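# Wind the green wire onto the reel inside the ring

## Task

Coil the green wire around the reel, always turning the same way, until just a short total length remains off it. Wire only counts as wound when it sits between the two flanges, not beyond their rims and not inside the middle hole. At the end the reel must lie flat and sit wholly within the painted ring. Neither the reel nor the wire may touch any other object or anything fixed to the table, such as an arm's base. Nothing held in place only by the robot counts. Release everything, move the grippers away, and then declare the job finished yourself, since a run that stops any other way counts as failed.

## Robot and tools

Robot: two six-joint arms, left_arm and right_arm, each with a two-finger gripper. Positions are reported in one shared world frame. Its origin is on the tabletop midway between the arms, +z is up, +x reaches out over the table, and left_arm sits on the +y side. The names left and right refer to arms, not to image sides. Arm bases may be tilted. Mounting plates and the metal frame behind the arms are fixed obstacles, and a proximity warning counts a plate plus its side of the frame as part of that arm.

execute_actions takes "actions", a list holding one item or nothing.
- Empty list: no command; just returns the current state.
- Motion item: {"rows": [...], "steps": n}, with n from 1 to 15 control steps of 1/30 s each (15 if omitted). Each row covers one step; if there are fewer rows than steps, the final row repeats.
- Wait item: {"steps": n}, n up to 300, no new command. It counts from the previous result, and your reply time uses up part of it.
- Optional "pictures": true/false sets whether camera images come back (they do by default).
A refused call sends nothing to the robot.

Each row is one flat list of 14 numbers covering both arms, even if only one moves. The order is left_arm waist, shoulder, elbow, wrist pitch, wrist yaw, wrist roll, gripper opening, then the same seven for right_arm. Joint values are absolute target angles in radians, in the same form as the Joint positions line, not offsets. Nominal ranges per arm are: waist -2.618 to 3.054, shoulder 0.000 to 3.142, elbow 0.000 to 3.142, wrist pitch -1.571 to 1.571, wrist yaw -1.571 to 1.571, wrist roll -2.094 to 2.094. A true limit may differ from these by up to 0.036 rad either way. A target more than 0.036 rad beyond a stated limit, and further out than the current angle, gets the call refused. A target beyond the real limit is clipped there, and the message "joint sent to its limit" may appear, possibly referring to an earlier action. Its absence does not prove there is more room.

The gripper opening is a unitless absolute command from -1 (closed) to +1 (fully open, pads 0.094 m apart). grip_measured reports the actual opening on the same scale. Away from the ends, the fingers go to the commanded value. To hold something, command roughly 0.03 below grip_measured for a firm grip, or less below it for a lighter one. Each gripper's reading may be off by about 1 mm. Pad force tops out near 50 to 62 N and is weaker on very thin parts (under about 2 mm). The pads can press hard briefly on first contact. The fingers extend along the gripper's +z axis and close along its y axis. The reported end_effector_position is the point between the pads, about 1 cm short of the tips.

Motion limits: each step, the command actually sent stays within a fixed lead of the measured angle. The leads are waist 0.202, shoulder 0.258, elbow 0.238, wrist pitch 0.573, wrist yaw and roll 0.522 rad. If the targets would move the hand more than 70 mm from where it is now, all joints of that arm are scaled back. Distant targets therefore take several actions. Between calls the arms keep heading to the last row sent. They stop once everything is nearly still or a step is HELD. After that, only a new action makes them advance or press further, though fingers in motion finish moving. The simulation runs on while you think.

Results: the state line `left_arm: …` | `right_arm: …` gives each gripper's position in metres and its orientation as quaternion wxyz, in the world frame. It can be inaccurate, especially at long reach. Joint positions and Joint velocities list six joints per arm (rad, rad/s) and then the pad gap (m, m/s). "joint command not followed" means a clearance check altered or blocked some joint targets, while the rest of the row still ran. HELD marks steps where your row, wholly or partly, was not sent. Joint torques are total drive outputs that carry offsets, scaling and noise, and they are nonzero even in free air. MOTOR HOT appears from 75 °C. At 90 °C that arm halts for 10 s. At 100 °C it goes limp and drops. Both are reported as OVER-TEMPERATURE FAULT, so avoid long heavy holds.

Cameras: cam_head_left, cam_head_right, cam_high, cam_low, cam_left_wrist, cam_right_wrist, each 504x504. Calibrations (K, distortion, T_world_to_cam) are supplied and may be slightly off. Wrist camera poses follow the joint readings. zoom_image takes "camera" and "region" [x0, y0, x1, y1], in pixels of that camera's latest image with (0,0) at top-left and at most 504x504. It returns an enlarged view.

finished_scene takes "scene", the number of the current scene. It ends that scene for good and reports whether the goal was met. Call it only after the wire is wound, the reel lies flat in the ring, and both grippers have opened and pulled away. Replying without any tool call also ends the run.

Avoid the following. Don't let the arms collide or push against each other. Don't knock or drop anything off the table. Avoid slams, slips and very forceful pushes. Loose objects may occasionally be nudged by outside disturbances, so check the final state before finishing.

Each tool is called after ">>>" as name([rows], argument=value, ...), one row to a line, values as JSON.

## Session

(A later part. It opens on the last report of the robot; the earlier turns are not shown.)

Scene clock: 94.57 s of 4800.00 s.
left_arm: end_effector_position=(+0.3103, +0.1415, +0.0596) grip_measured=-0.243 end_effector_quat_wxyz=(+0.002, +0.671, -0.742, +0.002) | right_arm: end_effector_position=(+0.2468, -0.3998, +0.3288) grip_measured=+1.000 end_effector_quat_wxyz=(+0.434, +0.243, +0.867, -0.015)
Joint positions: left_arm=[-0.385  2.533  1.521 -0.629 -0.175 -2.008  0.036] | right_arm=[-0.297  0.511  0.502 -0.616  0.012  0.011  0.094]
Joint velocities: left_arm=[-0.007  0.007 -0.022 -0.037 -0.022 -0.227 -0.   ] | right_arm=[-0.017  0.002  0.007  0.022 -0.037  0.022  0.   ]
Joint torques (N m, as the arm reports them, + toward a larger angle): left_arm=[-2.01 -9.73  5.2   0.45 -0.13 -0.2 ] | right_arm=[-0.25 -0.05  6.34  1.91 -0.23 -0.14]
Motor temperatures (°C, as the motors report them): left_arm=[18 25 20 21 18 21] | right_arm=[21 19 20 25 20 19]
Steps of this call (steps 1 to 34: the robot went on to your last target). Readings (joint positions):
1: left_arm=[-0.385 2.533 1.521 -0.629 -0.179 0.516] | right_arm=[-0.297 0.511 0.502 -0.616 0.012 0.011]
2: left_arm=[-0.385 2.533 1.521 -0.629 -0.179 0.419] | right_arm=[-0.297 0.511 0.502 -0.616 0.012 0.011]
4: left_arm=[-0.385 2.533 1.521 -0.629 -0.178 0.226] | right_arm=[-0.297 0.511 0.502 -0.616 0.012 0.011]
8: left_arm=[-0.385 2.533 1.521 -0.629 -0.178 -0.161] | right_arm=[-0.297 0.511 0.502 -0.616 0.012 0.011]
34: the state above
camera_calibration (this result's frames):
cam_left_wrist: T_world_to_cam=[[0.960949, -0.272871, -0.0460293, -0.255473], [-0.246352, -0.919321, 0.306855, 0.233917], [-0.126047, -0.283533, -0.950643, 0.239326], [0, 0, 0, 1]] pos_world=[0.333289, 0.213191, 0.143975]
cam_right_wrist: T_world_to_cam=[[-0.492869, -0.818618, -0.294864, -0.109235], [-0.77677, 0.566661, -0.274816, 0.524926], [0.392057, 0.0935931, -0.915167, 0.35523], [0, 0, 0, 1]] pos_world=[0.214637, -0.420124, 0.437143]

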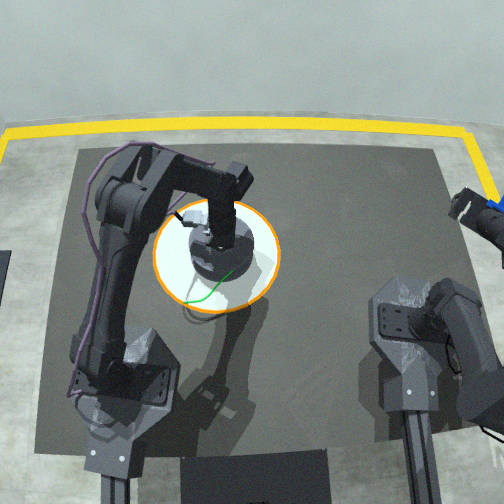

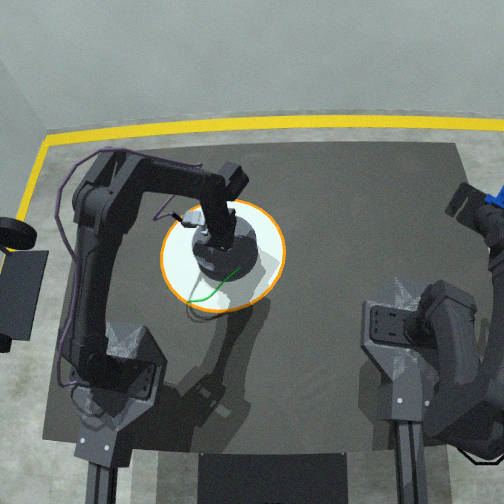

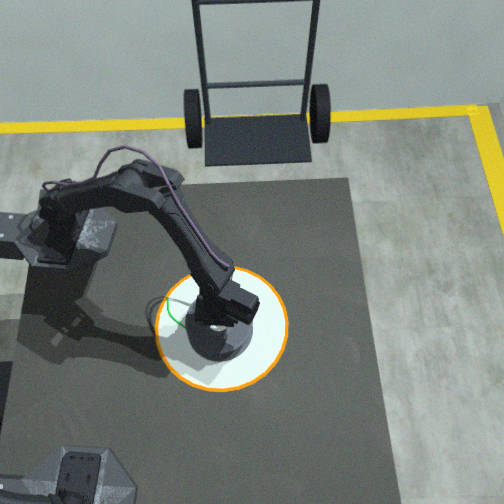

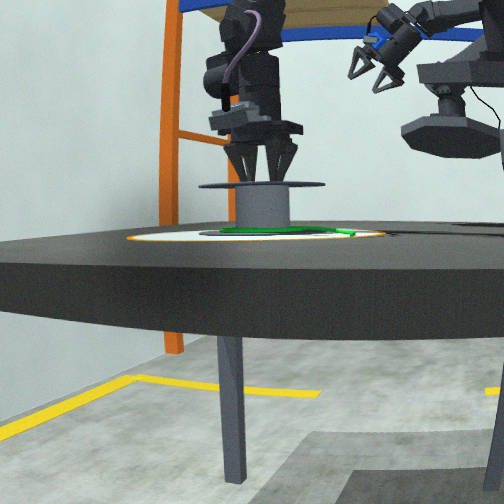

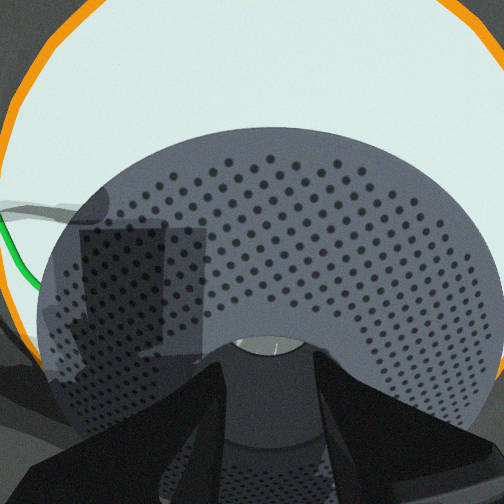

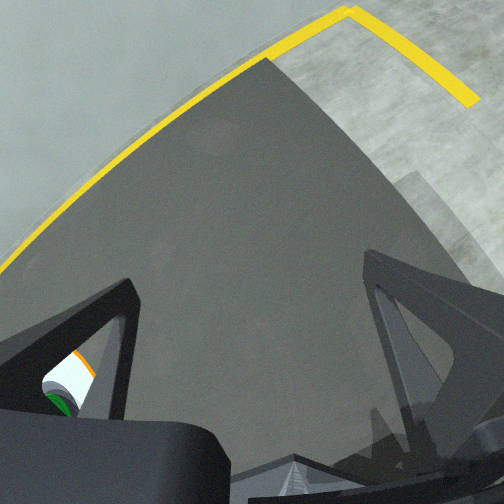

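>>> execute_actions([
  {"rows":[[-0.382,2.53,1.525,-0.625,-0.184,-2.06,-0.5,1.094,0.8,0.6,-0.4,0,-1.57,-1],[-0.382,2.53,1.525,-0.625,-0.184,-2.06,-0.5,1.094,0.8,0.6,-0.4,0,-1.57,-1],[-0.382,2.53,1.525,-0.625,-0.184,-2.06,-0.5,1.094,0.8,0.6,-0.4,0,-1.57,-1],[-0.382,2.53,1.525,-0.625,-0.184,0.5,-0.5,1.094,1.5,0.65,-0.1,0,-1.57,-1]],"steps":15},
], pictures=false)

>>> execute_actions([
  {"steps":15},
], pictures=false)

>>> execute_actions([
  {"rows":[[-0.382,2.53,1.525,-0.625,-0.184,0.5,-0.5,1.094,2.2,0.69,0.35,0,-1.57,-1]],"steps":15},
], pictures=false)

>>> execute_actions([
  {"rows":[[-0.382,2.53,1.525,-0.625,-0.184,0.5,-0.4,1.094,2.25,0.69,0.42,0,-1.57,-1],[-0.382,2.53,1.525,-0.625,-0.184,0.5,-0.32,1.094,2.29,0.69,0.47,0,-1.57,-1],[-0.382,2.53,1.525,-0.625,-0.184,0.5,-0.27,1.094,2.33,0.69,0.52,0,-1.57,-1],[-0.382,2.53,1.525,-0.625,-0.184,0.5,-0.232,1.094,2.37,0.69,0.56,0,-1.57,-1],[-0.382,2.53,1.525,-0.625,-0.184,0.5,-0.232,1.094,2.41,0.69,0.59,0,-1.57,-1],[-0.382,2.53,1.525,-0.625,-0.184,0.5,-0.232,1.094,2.44,0.69,0.59,0,-1.57,-1],[-0.382,2.53,1.525,-0.625,-0.184,0.5,-0.232,1.094,2.47,0.69,0.59,0,-1.57,-1]],"steps":15},
], pictures=false)

>>> execute_actions([
  {"steps":10},
])

Scene clock: 115.37 s of 4800.00 s.
left_arm: end_effector_position=(+0.3105, +0.1413, +0.0596) grip_measured=-0.499 end_effector_quat_wxyz=(-0.000, -0.177, +0.984, -0.003) | right_arm: end_effector_position=(+0.3411, -0.1233, +0.2494) grip_measured=-0.992 end_effector_quat_wxyz=(-0.337, +0.698, -0.628, +0.065)
Joint positions: left_arm=[-0.385  2.533  1.521 -0.628 -0.174 -0.894  0.024] | right_arm=[ 0.614  1.502  0.642 -0.134  0.017 -1.255  0.   ]
Joint velocities: left_arm=[ 0.007  0.007  0.002  0.066 -0.022  2.777  0.   ] | right_arm=[ 2.044  0.759  0.002  0.007  0.022 -2.161 -0.   ]
Joint torques (N m, as the arm reports them, + toward a larger angle): left_arm=[ -1.85 -10.07   5.11   0.42  -0.16  -0.07] | right_arm=[ 1.45 -9.52  6.29  1.84 -0.29 -0.09]
Motor temperatures (°C, as the motors report them): left_arm=[18 26 20 21 18 21] | right_arm=[21 19 20 26 21 19]
Steps of this call (steps 1 to 30: the robot went on to your last target; steps 31 to 100: nothing new was sent; then 16.97 s passed at rest; steps 101 to 115: all 15 steps of this action). Readings (joint positions):
101: left_arm=[-0.385 2.533 1.521 -0.629 -0.174 -2.046] | right_arm=[-0.267 0.540 0.510 -0.606 0.025 -0.060]
102: left_arm=[-0.385 2.533 1.521 -0.629 -0.174 -2.047] | right_arm=[-0.197 0.614 0.534 -0.575 0.026 -0.159]
104: left_arm=[-0.385 2.533 1.521 -0.629 -0.174 -1.974] | right_arm=[-0.060 0.763 0.572 -0.482 0.020 -0.332]
108: left_arm=[-0.385 2.533 1.521 -0.628 -0.174 -1.581] | right_arm=[0.171 1.052 0.624 -0.267 0.020 -0.658]
115: the state above

Scene clock: 115.87 s of 4800.00 s.
left_arm: end_effector_position=(+0.3107, +0.1416, +0.0596) grip_measured=-0.499 end_effector_quat_wxyz=(+0.001, +0.434, +0.901, -0.002) | right_arm: end_effector_position=(+0.2321, +0.0055, +0.2693) grip_measured=-0.992 end_effector_quat_wxyz=(-0.367, +0.879, -0.298, +0.065)
Joint positions: left_arm=[-0.385  2.533  1.521 -0.628 -0.176  0.361  0.024] | right_arm=[ 1.101  1.521  0.642 -0.105 -0.005 -1.552  0.   ]
Joint velocities: left_arm=[ 0.012 -0.017 -0.012  0.037 -0.066  0.93  -0.001] | right_arm=[ 0.007 -0.012 -0.012 -0.007  0.007 -0.081  0.001]
Joint torques (N m, as the arm reports them, + toward a larger angle): left_arm=[ -1.86 -10.     5.31   0.43  -0.08   0.14] | right_arm=[-0.06 -6.96  6.61  1.66 -0.02 -0.1 ]
Motor temperatures (°C, as the motors report them): left_arm=[18 26 20 21 18 21] | right_arm=[21 19 20 26 20 19]
Steps of this call (steps 1 to 15: the robot went on to your last target). Readings (joint positions):
1: left_arm=[-0.385 2.533 1.521 -0.628 -0.174 -0.795] | right_arm=[0.687 1.518 0.642 -0.134 0.016 -1.317]
2: left_arm=[-0.385 2.533 1.521 -0.628 -0.174 -0.697] | right_arm=[0.760 1.521 0.642 -0.133 0.014 -1.366]
4: left_arm=[-0.385 2.533 1.521 -0.628 -0.174 -0.501] | right_arm=[0.906 1.521 0.642 -0.117 0.013 -1.437]
8: left_arm=[-0.385 2.533 1.521 -0.628 -0.175 -0.108] | right_arm=[1.100 1.521 0.642 -0.105 -0.006 -1.512]
15: the state above

Scene clock: 116.37 s of 4800.00 s.
left_arm: end_effector_position=(+0.3108, +0.1419, +0.0596) grip_measured=-0.499 end_effector_quat_wxyz=(+0.002, +0.491, +0.871, -0.001) | right_arm: end_effector_position=(+0.2276, +0.0253, +0.0952) grip_measured=-0.992 end_effector_quat_wxyz=(-0.255, +0.918, -0.300, +0.032)
Joint positions: left_arm=[-0.385  2.533  1.521 -0.628 -0.178  0.488  0.024] | right_arm=[ 1.101  2.226  0.682  0.314 -0.004 -1.562  0.   ]
Joint velocities: left_arm=[-0.017 -0.012  0.007  0.007  0.007 -0.007  0.   ] | right_arm=[-0.002 -0.071  0.022  0.168 -0.007 -0.022 -0.   ]
Joint torques (N m, as the arm reports them, + toward a larger angle): left_arm=[ -1.85 -10.09   5.35   0.44  -0.12   0.12] | right_arm=[  0.01 -10.97   3.6    1.37   0.    -0.1 ]
Motor temperatures (°C, as the motors report them): left_arm=[18 26 20 21 18 21] | right_arm=[21 19 20 26 20 19]
Steps of this call (steps 1 to 15: all 15 steps of this action). Readings (joint positions):
1: left_arm=[-0.385 2.533 1.521 -0.628 -0.176 0.387] | right_arm=[1.101 1.547 0.642 -0.060 -0.005 -1.555]
2: left_arm=[-0.385 2.533 1.521 -0.628 -0.177 0.409] | right_arm=[1.101 1.614 0.654 0.028 -0.005 -1.557]
4: left_arm=[-0.385 2.533 1.521 -0.628 -0.177 0.439] | right_arm=[1.101 1.782 0.686 0.173 -0.005 -1.558]
8: left_arm=[-0.385 2.533 1.521 -0.628 -0.178 0.471] | right_arm=[1.101 2.105 0.698 0.302 -0.005 -1.560]
15: the state above

Scene clock: 116.87 s of 4800.00 s.
left_arm: end_effector_position=(+0.3108, +0.1419, +0.0596) grip_measured=-0.245 end_effector_quat_wxyz=(+0.002, +0.492, +0.870, -0.001) | right_arm: end_effector_position=(+0.2192, +0.0220, +0.0372) grip_measured=-0.992 end_effector_quat_wxyz=(-0.252, +0.919, -0.300, +0.031)
Joint positions: left_arm=[-0.385  2.533  1.521 -0.628 -0.178  0.492  0.035] | right_arm=[ 1.101  2.477  0.682  0.557 -0.004 -1.563  0.   ]
Joint velocities: left_arm=[-0.012  0.002 -0.002  0.007  0.066  0.022  0.   ] | right_arm=[-0.002 -0.007 -0.002  0.154 -0.066 -0.037 -0.   ]
Joint torques (N m, as the arm reports them, + toward a larger angle): left_arm=[ -1.95 -10.06   5.19   0.48  -0.13   0.1 ] | right_arm=[  0.18 -10.25   2.31   1.43   0.    -0.09]
Motor temperatures (°C, as the motors report them): left_arm=[18 26 20 21 18 21] | right_arm=[21 19 20 26 20 19]
Steps of this call (steps 1 to 15: all 15 steps of this action). Readings (joint positions):
1: left_arm=[-0.385 2.533 1.521 -0.628 -0.178 0.489] | right_arm=[1.101 2.226 0.682 0.327 -0.004 -1.562]
2: left_arm=[-0.385 2.533 1.521 -0.628 -0.178 0.490] | right_arm=[1.101 2.232 0.682 0.350 -0.004 -1.562]
4: left_arm=[-0.385 2.533 1.521 -0.628 -0.178 0.491] | right_arm=[1.101 2.273 0.682 0.427 -0.004 -1.562]
8: left_arm=[-0.385 2.533 1.521 -0.628 -0.178 0.492] | right_arm=[1.101 2.421 0.682 0.532 -0.004 -1.562]
15: the state above

Scene clock: 117.20 s of 4800.00 s.
left_arm: end_effector_position=(+0.3108, +0.1419, +0.0596) grip_measured=-0.245 end_effector_quat_wxyz=(+0.002, +0.492, +0.870, -0.001) | right_arm: end_effector_position=(+0.2217, +0.0253, +0.0395) grip_measured=-0.992 end_effector_quat_wxyz=(-0.261, +0.917, -0.300, +0.034)
Joint positions: left_arm=[-0.385  2.533  1.521 -0.628 -0.178  0.492  0.035] | right_arm=[ 1.101  2.477  0.682  0.576 -0.004 -1.563  0.   ]
Joint velocities: left_arm=[-0.017 -0.022 -0.002 -0.11  -0.037 -0.007 -0.001] | right_arm=[-0.012  0.002 -0.022  0.022  0.037  0.037  0.001]
Joint torques (N m, as the arm reports them, + toward a larger angle): left_arm=[ -2.06 -10.05   5.48   0.5   -0.07   0.09] | right_arm=[  0.22 -10.41   2.33   1.38   0.    -0.09]
Motor temperatures (°C, as the motors report them): left_arm=[18 26 20 21 18 21] | right_arm=[21 19 20 26 20 19]
Steps of this call (steps 1 to 10: the robot went on to your last target). Readings (joint positions):
1: left_arm=[-0.385 2.533 1.521 -0.628 -0.178 0.492] | right_arm=[1.101 2.477 0.682 0.562 -0.004 -1.563]
2: left_arm=[-0.385 2.533 1.521 -0.628 -0.178 0.492] | right_arm=[1.101 2.477 0.682 0.566 -0.004 -1.563]
4: left_arm=[-0.385 2.533 1.521 -0.628 -0.178 0.492] | right_arm=[1.101 2.477 0.682 0.570 -0.004 -1.563]
8: left_arm=[-0.385 2.533 1.521 -0.628 -0.178 0.492] | right_arm=[1.101 2.477 0.682 0.575 -0.004 -1.563]
10: the state above
camera_calibration (this result's frames):
cam_left_wrist: T_world_to_cam=[[-0.932932, -0.356817, -0.0481518, 0.344824], [-0.354293, 0.885942, 0.299306, 0.0122342], [-0.0641378, 0.296292, -0.952941, 0.138117], [0, 0, 0, 1]] pos_world=[0.33489, 0.0712776, 0.144559]
cam_right_wrist: T_world_to_cam=[[0.643196, 0.603459, 0.471313, -0.177051], [0.502706, -0.797097, 0.334549, -0.0881578], [0.577569, 0.0217509, -0.816052, 0.017308], [0, 0, 0, 1]] pos_world=[0.1482, 0.0361963, 0.127064]

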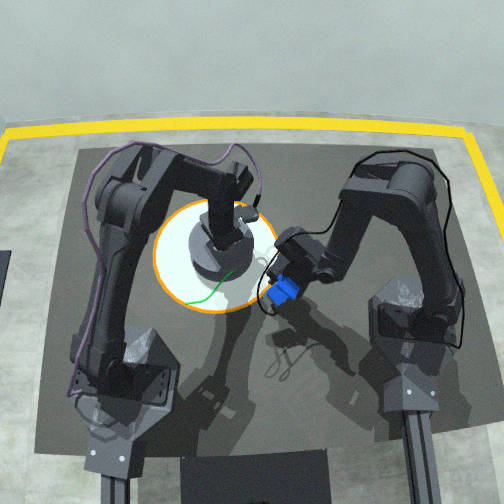

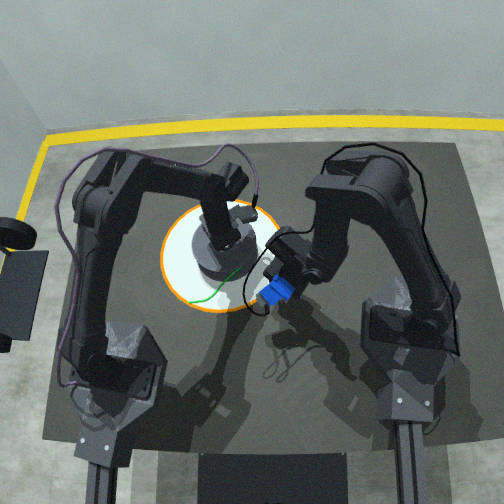

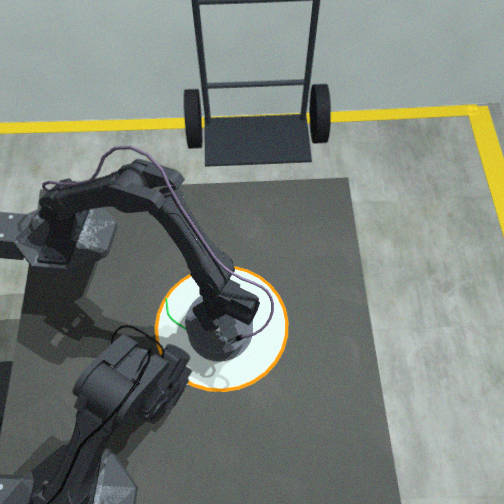

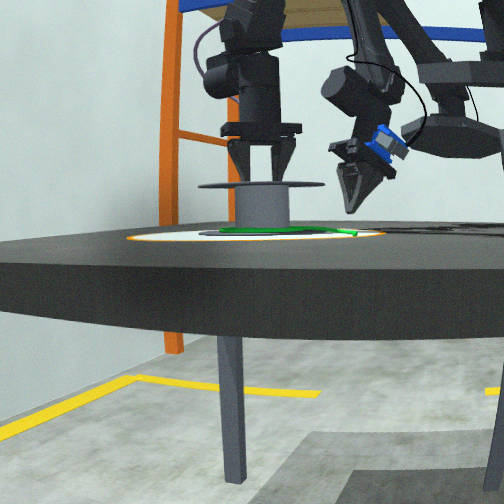

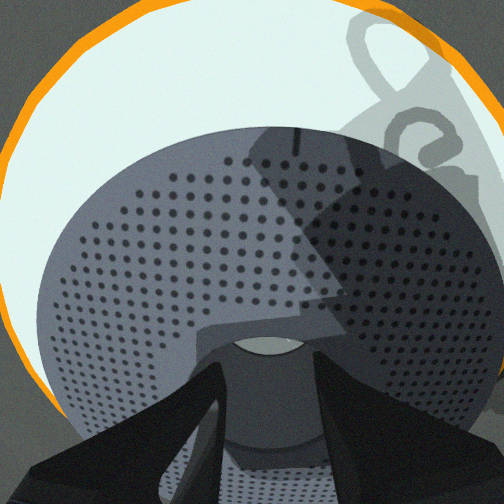

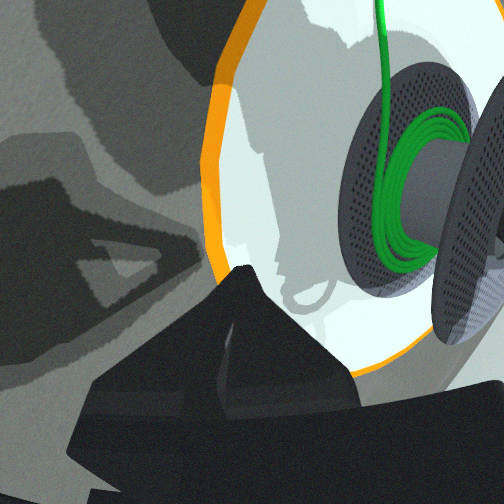

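>>> execute_actions([
  {"rows":[[-0.382,2.53,1.525,-0.625,-0.184,0.5,-0.232,1.098,2.49,0.70,0.62,0,-1.57,-1],[-0.382,2.53,1.525,-0.625,-0.184,0.5,-0.232,1.098,2.51,0.712,0.65,0,-1.57,-1],[-0.382,2.53,1.525,-0.625,-0.184,0.5,-0.232,1.098,2.53,0.724,0.68,0,-1.57,-1],[-0.382,2.53,1.525,-0.625,-0.184,0.5,-0.232,1.098,2.55,0.736,0.71,0,-1.57,-1],[-0.382,2.53,1.525,-0.625,-0.184,0.5,-0.232,1.098,2.57,0.748,0.74,0,-1.57,-1],[-0.382,2.53,1.525,-0.625,-0.184,0.5,-0.232,1.098,2.59,0.76,0.77,0,-1.57,-1],[-0.382,2.53,1.525,-0.625,-0.184,0.5,-0.232,1.098,2.61,0.772,0.80,0,-1.57,-1],[-0.382,2.53,1.525,-0.625,-0.184,0.5,-0.232,1.098,2.63,0.784,0.83,0,-1.57,-1],[-0.382,2.53,1.525,-0.625,-0.184,0.5,-0.232,1.098,2.65,0.796,0.86,0,-1.57,-1],[-0.382,2.53,1.525,-0.625,-0.184,0.5,-0.232,1.098,2.67,0.808,0.89,0,-1.57,-1],[-0.382,2.53,1.525,-0.625,-0.184,0.5,-0.232,1.098,2.69,0.82,0.92,0,-1.57,-1],[-0.382,2.53,1.525,-0.625,-0.184,0.5,-0.232,1.098,2.71,0.83,0.95,0,-1.57,-1],[-0.382,2.53,1.525,-0.625,-0.184,0.5,-0.232,1.098,2.733,0.84,0.972,0,-1.57,-1]],"steps":15},
], pictures=false)

>>> execute_actions([
  {"steps":18},
])

>>> zoom_image(camera="cam_low", region=[240, 120, 420, 250])

Scene clock: 122.33 s of 4800.00 s.
left_arm: end_effector_position=(+0.3108, +0.1419, +0.0596) grip_measured=-0.245 end_effector_quat_wxyz=(+0.002, +0.492, +0.870, -0.001) | right_arm: end_effector_position=(+0.2518, +0.0723, +0.0197) grip_measured=-0.992 end_effector_quat_wxyz=(-0.354, +0.885, -0.294, +0.064)
Joint positions: left_arm=[-0.385  2.533  1.521 -0.628 -0.178  0.492  0.035] | right_arm=[ 1.101  2.711  0.811  0.888 -0.004 -1.563  0.   ]
Joint velocities: left_arm=[-0.022  0.002 -0.002 -0.051 -0.007  0.007 -0.   ] | right_arm=[-0.007  0.266  0.11   0.447  0.066 -0.081 -0.001]
Joint torques (N m, as the arm reports them, + toward a larger angle): left_arm=[-2.   -9.99  5.26  0.46 -0.1   0.13] | right_arm=[  0.63 -10.83   2.86   1.74   0.01  -0.11]
Motor temperatures (°C, as the motors report them): left_arm=[18 26 20 21 18 21] | right_arm=[21 20 20 26 20 19]
Steps of this call (steps 1 to 30: the robot went on to your last target; steps 31 to 100: nothing new was sent; then 1.30 s passed at rest; steps 101 to 115: all 15 steps of this action). Readings (joint positions):
101: left_arm=[-0.385 2.533 1.521 -0.628 -0.178 0.492] | right_arm=[1.101 2.477 0.682 0.580 -0.004 -1.563]
102: left_arm=[-0.385 2.533 1.521 -0.628 -0.178 0.492] | right_arm=[1.101 2.479 0.682 0.588 -0.004 -1.563]
104: left_arm=[-0.385 2.533 1.521 -0.628 -0.178 0.492] | right_arm=[1.101 2.498 0.690 0.621 -0.004 -1.563]
108: left_arm=[-0.385 2.533 1.521 -0.628 -0.178 0.492] | right_arm=[1.101 2.578 0.736 0.711 -0.004 -1.563]
115: the state above

Scene clock: 122.93 s of 4800.00 s.
left_arm: end_effector_position=(+0.3108, +0.1419, +0.0596) grip_measured=-0.245 end_effector_quat_wxyz=(+0.002, +0.492, +0.870, -0.001) | right_arm: end_effector_position=(+0.2583, +0.0805, +0.0277) grip_measured=-0.992 end_effector_quat_wxyz=(-0.381, +0.874, -0.292, +0.073)
Joint positions: left_arm=[-0.385  2.533  1.521 -0.628 -0.178  0.492  0.035] | right_arm=[ 1.101  2.722  0.813  0.959 -0.004 -1.563  0.   ]
Joint velocities: left_arm=[ 0.007 -0.012 -0.007 -0.007  0.095  0.095 -0.   ] | right_arm=[-0.007 -0.002 -0.022  0.022 -0.051 -0.022  0.   ]
Joint torques (N m, as the arm reports them, + toward a larger angle): left_arm=[-2.06 -9.77  5.17  0.45 -0.12  0.07] | right_arm=[  0.61 -10.12   3.42   1.82   0.    -0.09]
Motor temperatures (°C, as the motors report them): left_arm=[18 26 20 21 18 21] | right_arm=[21 20 20 26 20 19]
Steps of this call (steps 1 to 18: the robot went on to your last target). Readings (joint positions):
1: left_arm=[-0.385 2.533 1.521 -0.628 -0.178 0.492] | right_arm=[1.101 2.718 0.813 0.901 -0.004 -1.563]
2: left_arm=[-0.385 2.533 1.521 -0.628 -0.178 0.492] | right_arm=[1.101 2.721 0.813 0.911 -0.004 -1.563]
4: left_arm=[-0.385 2.533 1.521 -0.628 -0.178 0.492] | right_arm=[1.101 2.722 0.813 0.926 -0.004 -1.563]
8: left_arm=[-0.385 2.533 1.521 -0.628 -0.178 0.492] | right_arm=[1.101 2.722 0.813 0.948 -0.004 -1.563]
18: the state above
camera_calibration (this result's frames):
cam_left_wrist: T_world_to_cam=[[-0.932932, -0.356817, -0.0481518, 0.344824], [-0.354293, 0.885942, 0.299306, 0.0122342], [-0.0641378, 0.296292, -0.952941, 0.138117], [0, 0, 0, 1]] pos_world=[0.33489, 0.0712776, 0.144559]
cam_right_wrist: T_world_to_cam=[[0.568037, 0.461506, 0.68143, -0.203357], [0.440779, -0.869816, 0.221661, -0.0336522], [0.695017, 0.174448, -0.69751, -0.0606134], [0, 0, 0, 1]] pos_world=[0.172475, 0.0751532, 0.103755]

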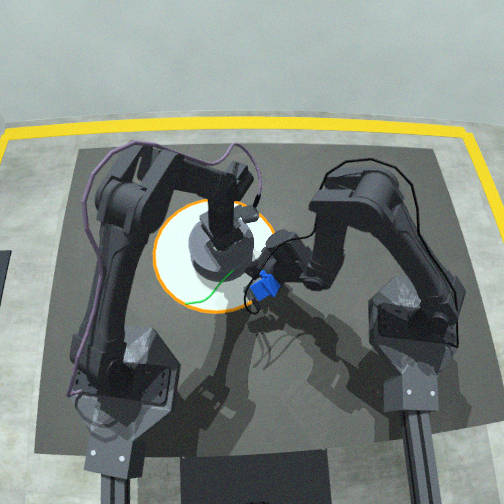

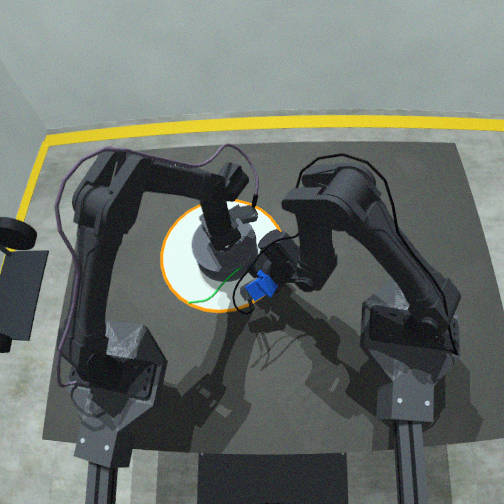

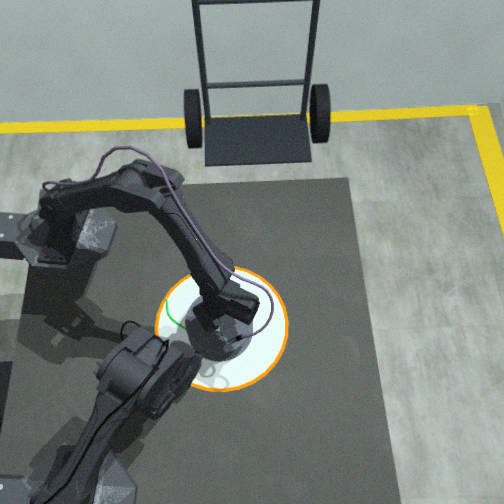

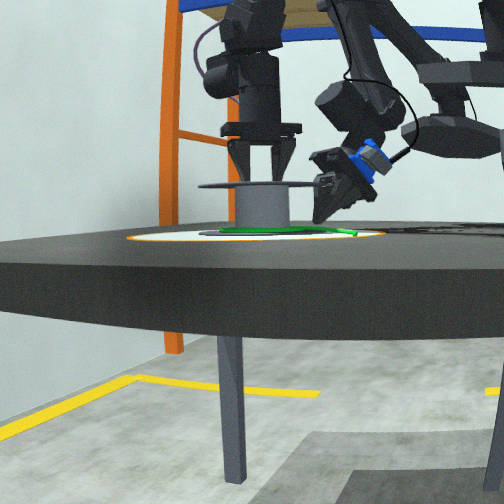

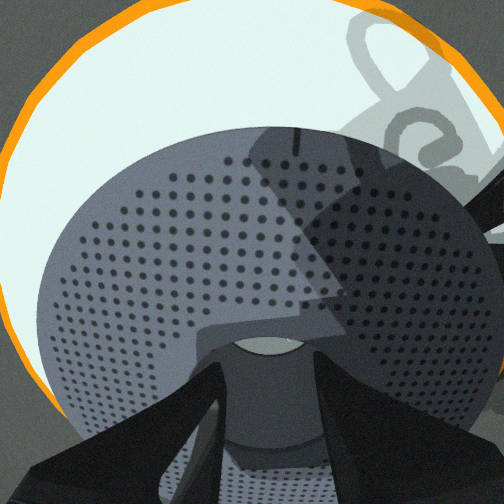

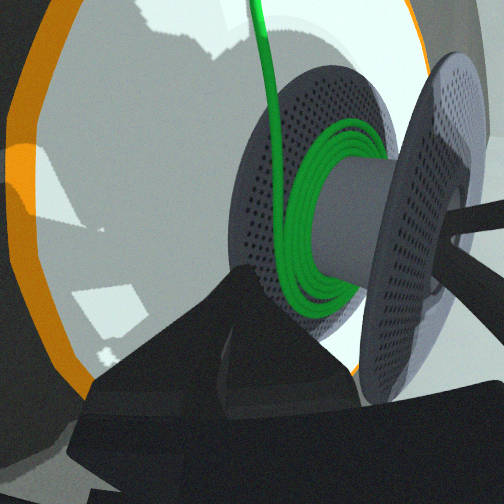

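Region (240, 120, 420, 250) of cam_low's 504x504 image, scaled by 2.800, with more detail than that image has.

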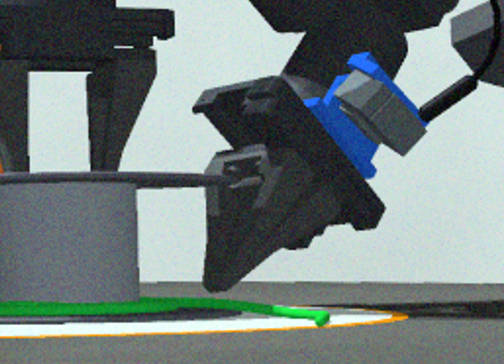

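>>> execute_actions([
  {"rows":[[-0.382,2.53,1.525,-0.625,-0.184,0.5,-0.232,1.098,2.738,0.85,0.972,0,-1.57,-1],[-0.382,2.53,1.525,-0.625,-0.184,0.5,-0.232,1.098,2.744,0.86,0.972,0,-1.57,-1],[-0.382,2.53,1.525,-0.625,-0.184,0.5,-0.232,1.098,2.75,0.87,0.972,0,-1.57,-1],[-0.382,2.53,1.525,-0.625,-0.184,0.5,-0.232,1.098,2.757,0.88,0.972,0,-1.57,-1],[-0.382,2.53,1.525,-0.625,-0.184,0.5,-0.232,1.098,2.765,0.89,0.972,0,-1.57,-1],[-0.382,2.53,1.525,-0.625,-0.184,0.5,-0.232,1.098,2.773,0.897,0.972,0,-1.57,-1],[-0.382,2.53,1.525,-0.625,-0.184,0.5,-0.232,1.098,2.78,0.903,0.972,0,-1.57,-1]],"steps":15},
])

>>> zoom_image(camera="cam_low", region=[260, 150, 380, 245])

Scene clock: 133.63 s of 4800.00 s.
left_arm: end_effector_position=(+0.3108, +0.1419, +0.0596) grip_measured=-0.245 end_effector_quat_wxyz=(+0.002, +0.492, +0.870, -0.001) | right_arm: end_effector_position=(+0.2675, +0.0944, +0.0239) grip_measured=-0.992 end_effector_quat_wxyz=(-0.393, +0.869, -0.291, +0.077)
Joint positions: left_arm=[-0.385  2.533  1.521 -0.628 -0.178  0.492  0.035] | right_arm=[ 1.101  2.764  0.877  0.964 -0.004 -1.563  0.   ]
Joint velocities: left_arm=[ 0.007 -0.012 -0.012  0.051 -0.095 -0.022 -0.   ] | right_arm=[ 0.002  0.007  0.002 -0.037  0.037 -0.066  0.   ]
Joint torques (N m, as the arm reports them, + toward a larger angle): left_arm=[ -1.97 -10.08   5.27   0.41  -0.12   0.09] | right_arm=[  0.62 -10.22   3.42   1.79  -0.01  -0.1 ]
Motor temperatures (°C, as the motors report them): left_arm=[18 26 20 21 18 21] | right_arm=[21 20 19 26 20 19]
Steps of this call (steps 1 to 15: the robot went on to your last target; steps 16 to 90: nothing new was sent; then 7.20 s passed at rest; steps 91 to 105: all 15 steps of this action). Readings (joint positions):
91: left_arm=[-0.385 2.533 1.521 -0.628 -0.178 0.492] | right_arm=[1.101 2.722 0.813 0.960 -0.004 -1.563]
92: left_arm=[-0.385 2.533 1.521 -0.628 -0.178 0.492] | right_arm=[1.101 2.722 0.815 0.960 -0.004 -1.563]
94: left_arm=[-0.385 2.533 1.521 -0.628 -0.178 0.492] | right_arm=[1.101 2.730 0.830 0.960 -0.004 -1.563]
98: left_arm=[-0.385 2.533 1.521 -0.628 -0.178 0.492] | right_arm=[1.101 2.755 0.871 0.963 -0.004 -1.563]
105: the state above
camera_calibration (this result's frames):
cam_left_wrist: T_world_to_cam=[[-0.932932, -0.356817, -0.0481518, 0.344824], [-0.354293, 0.885942, 0.299306, 0.0122342], [-0.0641378, 0.296292, -0.952941, 0.138117], [0, 0, 0, 1]] pos_world=[0.33489, 0.0712776, 0.144559]
cam_right_wrist: T_world_to_cam=[[0.557863, 0.444337, 0.700966, -0.208515], [0.435382, -0.875739, 0.208625, -0.0224658], [0.706563, 0.188804, -0.681998, -0.0768038], [0, 0, 0, 1]] pos_world=[0.180371, 0.0874777, 0.0984691]

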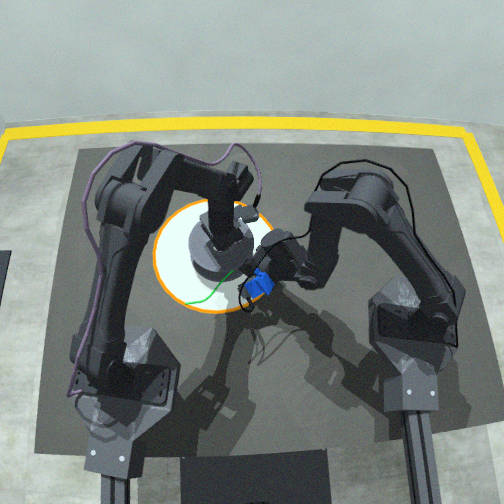

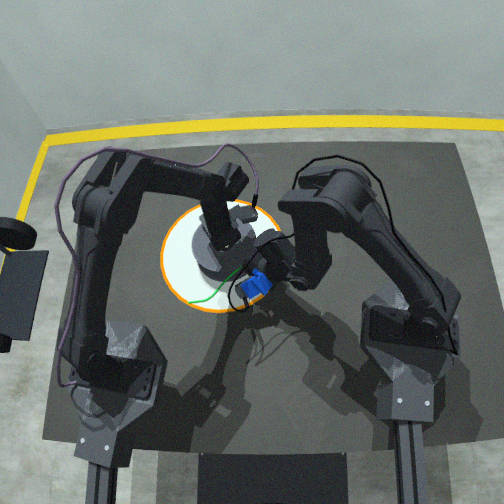

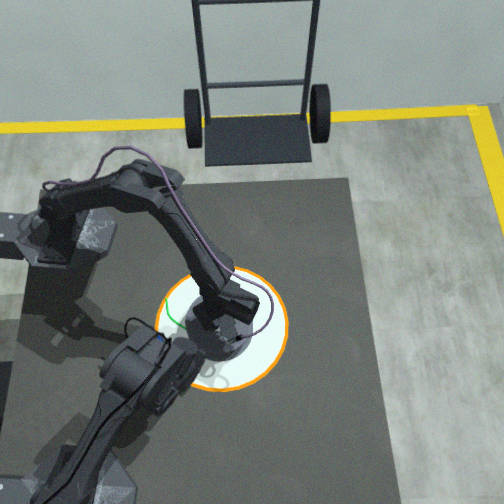

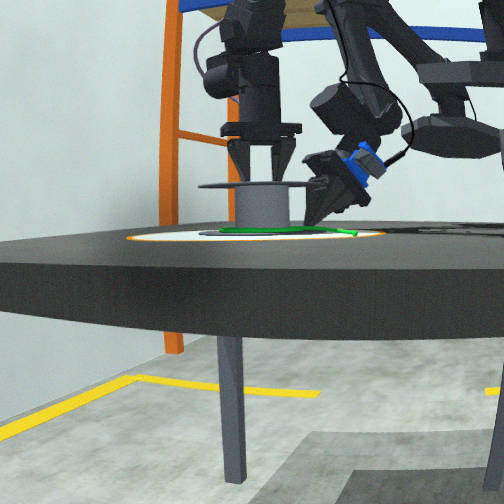

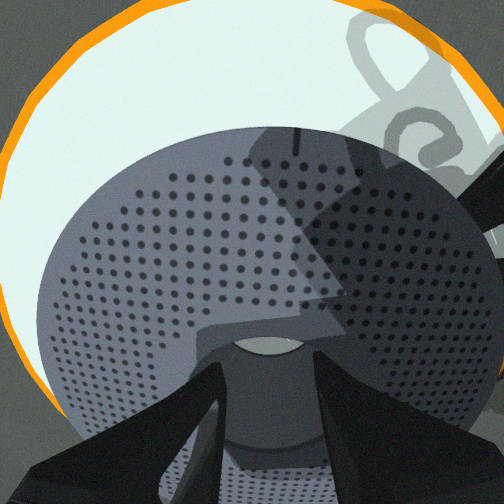

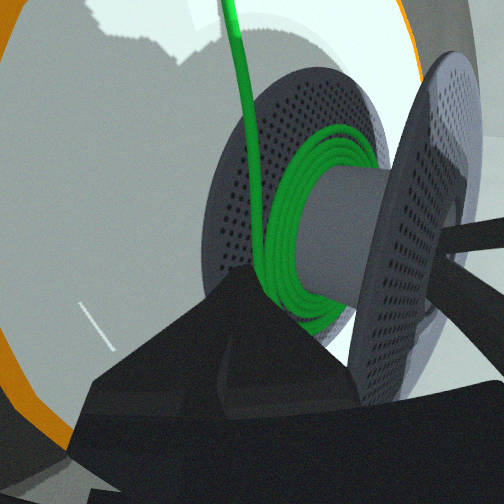

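Region (260, 150, 380, 245) of cam_low's 504x504 image, scaled by 4.200, with more detail than that image has; it fills the top 399 rows of this view, and the rest is white.

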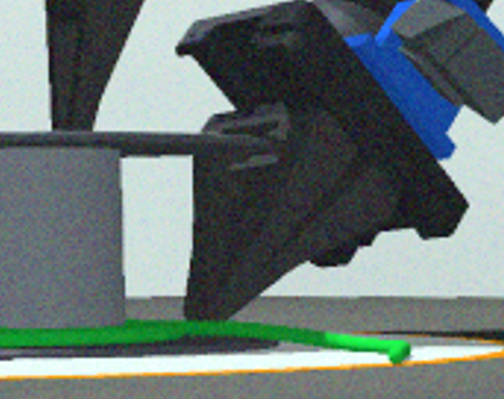

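>>> execute_actions([
  {"rows":[[-0.382,2.53,1.525,-0.625,-0.184,0.5,-0.232,1.098,2.788,0.905,0.972,0,-1.57,-1],[-0.382,2.53,1.525,-0.625,-0.184,0.5,-0.232,1.098,2.796,0.907,0.972,0,-1.57,-1]],"steps":12},
], pictures=false)

>>> execute_actions([
  {"rows":[[-0.382,2.53,1.525,-0.625,-0.184,0.3,-0.232,1.098,2.796,0.907,0.972,0,-1.57,-1],[-0.382,2.53,1.525,-0.625,-0.184,0.2,-0.232,1.098,2.796,0.907,0.972,0,-1.57,-1],[-0.382,2.53,1.525,-0.625,-0.184,0.1,-0.232,1.098,2.796,0.907,0.972,0,-1.57,-1],[-0.382,2.53,1.525,-0.625,-0.184,0.0,-0.232,1.098,2.796,0.907,0.972,0,-1.57,-1],[-0.382,2.53,1.525,-0.625,-0.184,-0.15,-0.232,1.098,2.796,0.907,0.972,0,-1.57,-1],[-0.382,2.53,1.525,-0.625,-0.184,-0.3,-0.232,1.098,2.796,0.907,0.972,0,-1.57,-1]],"steps":15},
])

Scene clock: 137.87 s of 4800.00 s.
left_arm: end_effector_position=(+0.3108, +0.1419, +0.0596) grip_measured=-0.245 end_effector_quat_wxyz=(+0.002, +0.492, +0.870, -0.001) | right_arm: end_effector_position=(+0.2672, +0.0942, +0.0224) grip_measured=-0.992 end_effector_quat_wxyz=(-0.395, +0.868, -0.290, +0.078)
Joint positions: left_arm=[-0.385  2.533  1.521 -0.628 -0.178  0.492  0.035] | right_arm=[ 1.101  2.773  0.877  0.978 -0.004 -1.563  0.   ]
Joint velocities: left_arm=[ 0.002 -0.002  0.002 -0.022 -0.007 -0.022 -0.001] | right_arm=[ 0.002  0.002  0.022 -0.007 -0.022  0.037 -0.001]
Joint torques (N m, as the arm reports them, + toward a larger angle): left_arm=[-2.04 -9.96  5.13  0.43 -0.09  0.07] | right_arm=[ 0.61 -9.49  3.66  1.61  0.   -0.08]
Motor temperatures (°C, as the motors report them): left_arm=[18 26 20 21 18 21] | right_arm=[21 21 19 26 20 19]
Steps of this call (steps 1 to 15: the robot went on to your last target; steps 16 to 90: nothing new was sent; then 0.83 s passed at rest; steps 91 to 102: all 12 steps of this action). Readings (joint positions):
91: left_arm=[-0.385 2.533 1.521 -0.628 -0.178 0.492] | right_arm=[1.101 2.764 0.877 0.964 -0.004 -1.563]
92: left_arm=[-0.385 2.533 1.521 -0.628 -0.178 0.492] | right_arm=[1.101 2.765 0.877 0.965 -0.004 -1.563]
94: left_arm=[-0.385 2.533 1.521 -0.628 -0.178 0.492] | right_arm=[1.101 2.771 0.877 0.971 -0.004 -1.563]
98: left_arm=[-0.385 2.533 1.521 -0.628 -0.178 0.492] | right_arm=[1.101 2.773 0.877 0.977 -0.004 -1.563]
102: the state above

Scene clock: 138.37 s of 4800.00 s.
left_arm: end_effector_position=(+0.3108, +0.1419, +0.0596) grip_measured=-0.244 end_effector_quat_wxyz=(+0.001, +0.154, +0.988, -0.001) | right_arm: end_effector_position=(+0.2677, +0.0939, +0.0225) grip_measured=-0.992 end_effector_quat_wxyz=(-0.395, +0.868, -0.291, +0.079)
Joint positions: left_arm=[-0.385  2.533  1.521 -0.628 -0.178 -0.229  0.036] | right_arm=[ 1.101  2.773  0.877  0.978 -0.    -1.563  0.   ]
Joint velocities: left_arm=[-0.037 -0.012 -0.022 -0.051 -0.022 -0.418  0.   ] | right_arm=[-0.007  0.012 -0.007 -0.066 -0.095 -0.022  0.001]
Joint torques (N m, as the arm reports them, + toward a larger angle): left_arm=[-2.06 -9.92  5.3   0.4  -0.09 -0.18] | right_arm=[ 0.64 -9.49  3.67  1.65 -0.06 -0.09]
Motor temperatures (°C, as the motors report them): left_arm=[18 26 20 21 18 21] | right_arm=[21 21 19 26 20 19]
Steps of this call (steps 1 to 15: all 15 steps of this action). Readings (joint positions):
1: left_arm=[-0.385 2.533 1.521 -0.628 -0.178 0.467] | right_arm=[1.101 2.773 0.877 0.978 -0.003 -1.563]
2: left_arm=[-0.385 2.533 1.521 -0.628 -0.178 0.423] | right_arm=[1.101 2.773 0.877 0.978 -0.003 -1.563]
4: left_arm=[-0.385 2.533 1.521 -0.628 -0.178 0.302] | right_arm=[1.101 2.773 0.877 0.978 -0.003 -1.563]
8: left_arm=[-0.385 2.533 1.521 -0.628 -0.178 -0.020] | right_arm=[1.101 2.773 0.877 0.978 -0.002 -1.563]
15: the state above
camera_calibration (this result's frames):
cam_left_wrist: T_world_to_cam=[[-0.46562, -0.883799, -0.0457914, 0.274206], [-0.850479, 0.432559, 0.299296, 0.230804], [-0.24471, 0.178303, -0.953061, 0.210995], [0, 0, 0, 1]] pos_world=[0.375603, 0.104886, 0.144569]
cam_right_wrist: T_world_to_cam=[[0.555786, 0.441373, 0.70448, -0.206629], [0.432094, -0.87733, 0.208775, -0.0216696], [0.710208, 0.188367, -0.678323, -0.0789199], [0, 0, 0, 1]] pos_world=[0.180255, 0.0870553, 0.0965571]

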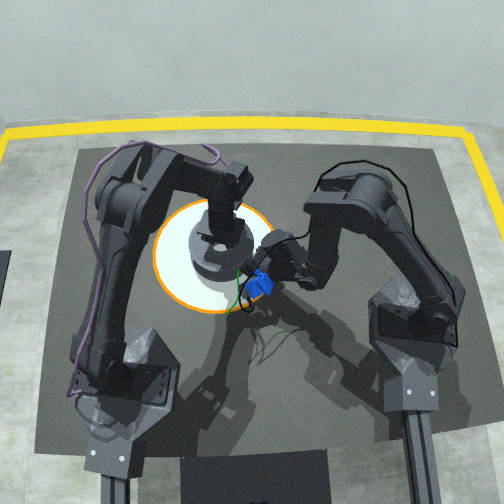

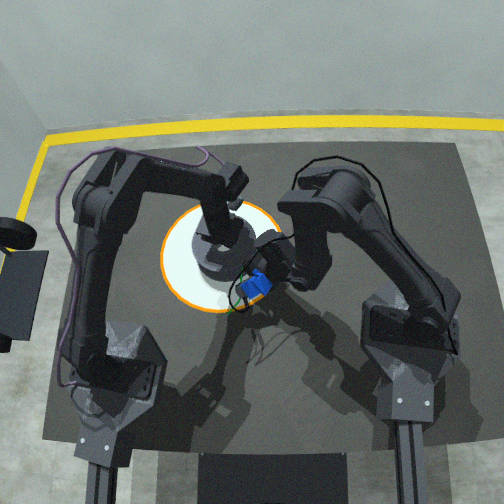

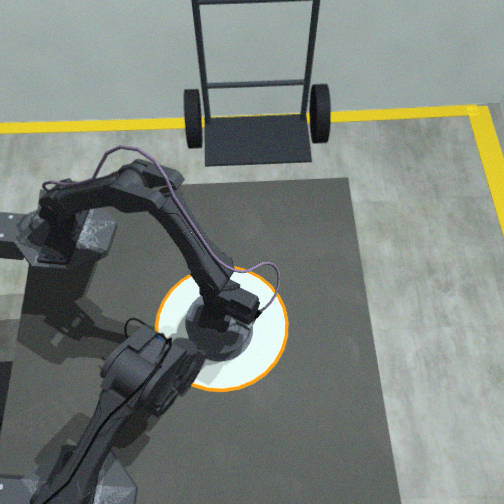

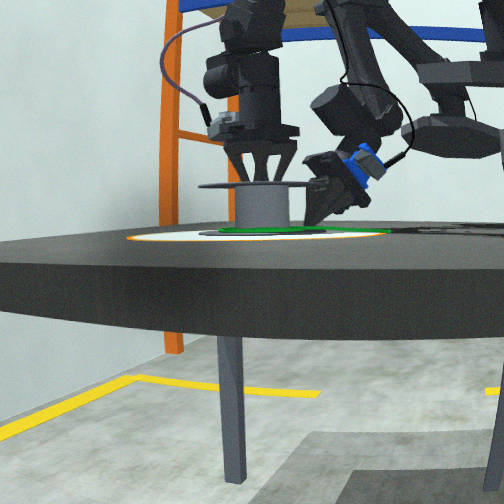

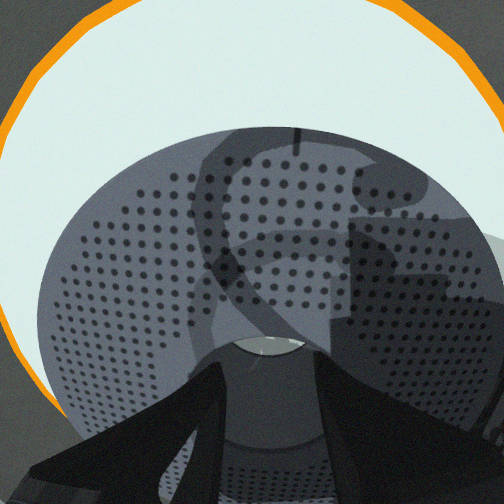

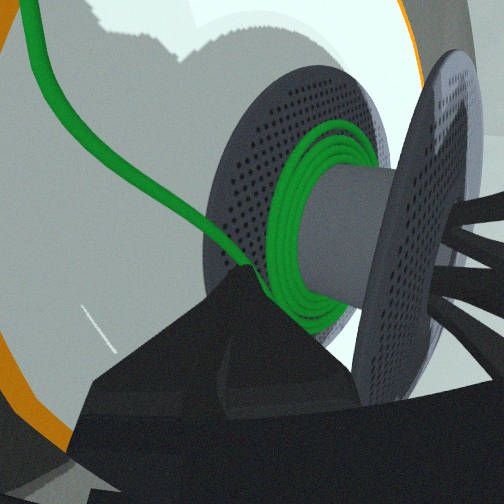

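Tip is touching the flange and the wire is against it. Continue.

>>> execute_actions([
  {"rows":[[-0.382,2.53,1.525,-0.625,-0.184,-0.5,-0.232,1.098,2.796,0.907,0.965,0,-1.57,-1],[-0.382,2.53,1.525,-0.625,-0.184,-0.6,-0.232,1.098,2.796,0.907,0.965,0,-1.57,-1],[-0.382,2.53,1.525,-0.625,-0.184,-0.7,-0.232,1.098,2.796,0.907,0.965,0,-1.57,-1],[-0.382,2.53,1.525,-0.625,-0.184,-0.8,-0.232,1.098,2.796,0.907,0.965,0,-1.57,-1],[-0.382,2.53,1.525,-0.625,-0.184,-0.9,-0.232,1.098,2.796,0.907,0.965,0,-1.57,-1],[-0.382,2.53,1.525,-0.625,-0.184,-1.0,-0.232,1.098,2.796,0.907,0.965,0,-1.57,-1]],"steps":15},
])

Scene clock: 140.73 s of 4800.00 s.
left_arm: end_effector_position=(+0.3107, +0.1420, +0.0596) grip_measured=-0.244 end_effector_quat_wxyz=(+0.001, -0.198, +0.980, -0.001) | right_arm: end_effector_position=(+0.2680, +0.0936, +0.0224) grip_measured=-0.992 end_effector_quat_wxyz=(-0.395, +0.868, -0.292, +0.080)
Joint positions: left_arm=[-0.385  2.533  1.521 -0.629 -0.178 -0.936  0.036] | right_arm=[ 1.101  2.773  0.877  0.978  0.002 -1.563  0.   ]
Joint velocities: left_arm=[ 0.032 -0.002  0.002  0.051  0.007 -0.256  0.   ] | right_arm=[-0.017 -0.007  0.007 -0.051 -0.007 -0.051  0.   ]
Joint torques (N m, as the arm reports them, + toward a larger angle): left_arm=[-1.87 -9.91  5.31  0.5  -0.14 -0.17] | right_arm=[ 0.63 -9.46  3.65  1.58 -0.08 -0.1 ]
Motor temperatures (°C, as the motors report them): left_arm=[18 26 20 21 18 21] | right_arm=[21 21 19 26 20 19]
Steps of this call (steps 1 to 30: the robot went on to your last target; steps 31 to 56: nothing new was sent; steps 57 to 71: all 15 steps of this action). Readings (joint positions):
57: left_arm=[-0.385 2.533 1.521 -0.628 -0.178 -0.310] | right_arm=[1.101 2.773 0.877 0.978 0.001 -1.563]
58: left_arm=[-0.385 2.533 1.521 -0.628 -0.178 -0.359] | right_arm=[1.101 2.773 0.877 0.978 0.001 -1.563]
60: left_arm=[-0.385 2.533 1.521 -0.628 -0.178 -0.486] | right_arm=[1.101 2.773 0.877 0.978 0.002 -1.563]
64: left_arm=[-0.385 2.533 1.521 -0.628 -0.178 -0.763] | right_arm=[1.101 2.773 0.877 0.978 0.002 -1.563]
71: the state above
camera_calibration (this result's frames):
cam_left_wrist: T_world_to_cam=[[0.220096, -0.974461, -0.0445269, 0.0739797], [-0.927065, -0.223156, 0.30125, 0.347414], [-0.303493, -0.0250247, -0.952505, 0.25804], [0, 0, 0, 1]] pos_world=[0.384106, 0.156075, 0.14442]
cam_right_wrist: T_world_to_cam=[[0.555683, 0.441146, 0.704703, -0.206645], [0.430373, -0.877843, 0.210168, -0.0215308], [0.711334, 0.186499, -0.67766, -0.0792798], [0, 0, 0, 1]] pos_world=[0.18049, 0.0870456, 0.0964239]

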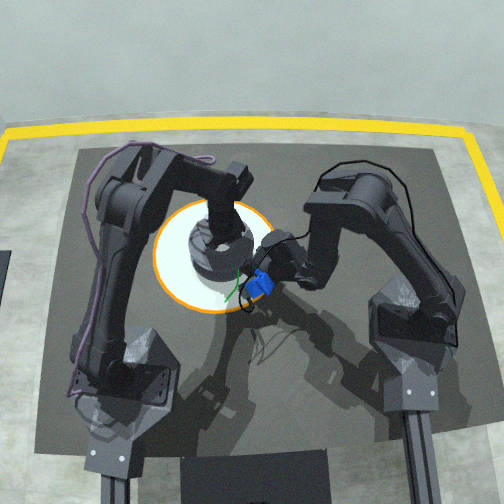

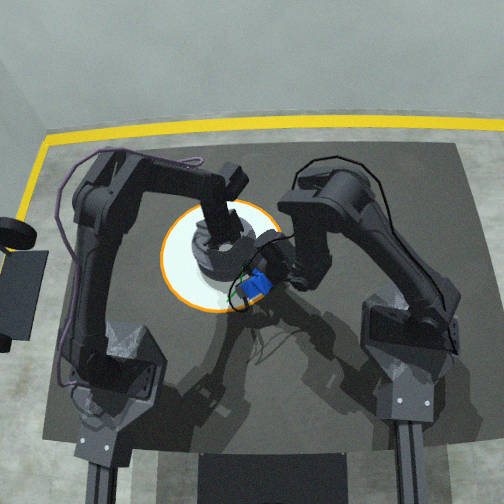

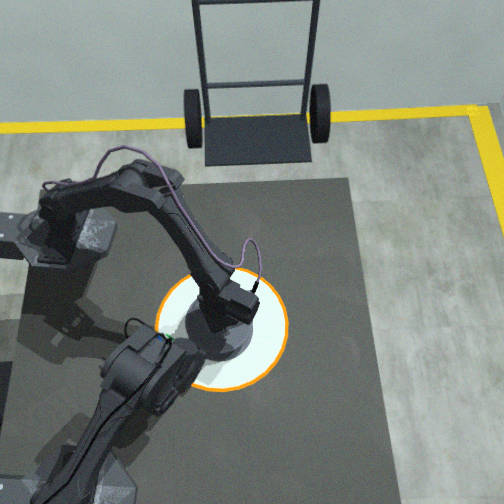

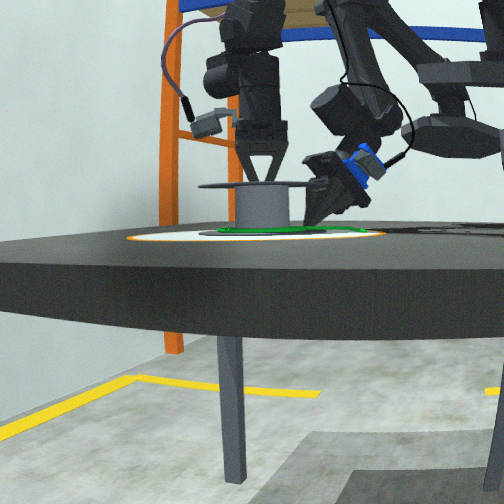

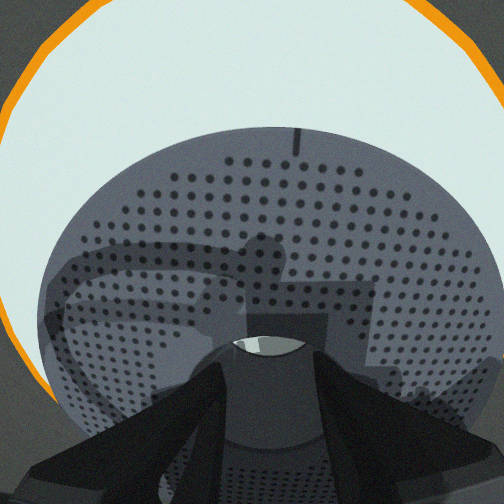

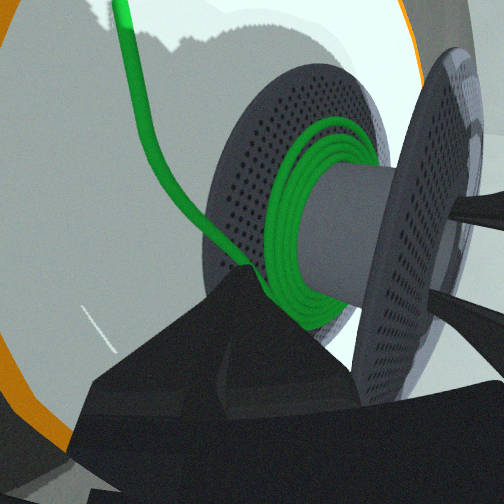

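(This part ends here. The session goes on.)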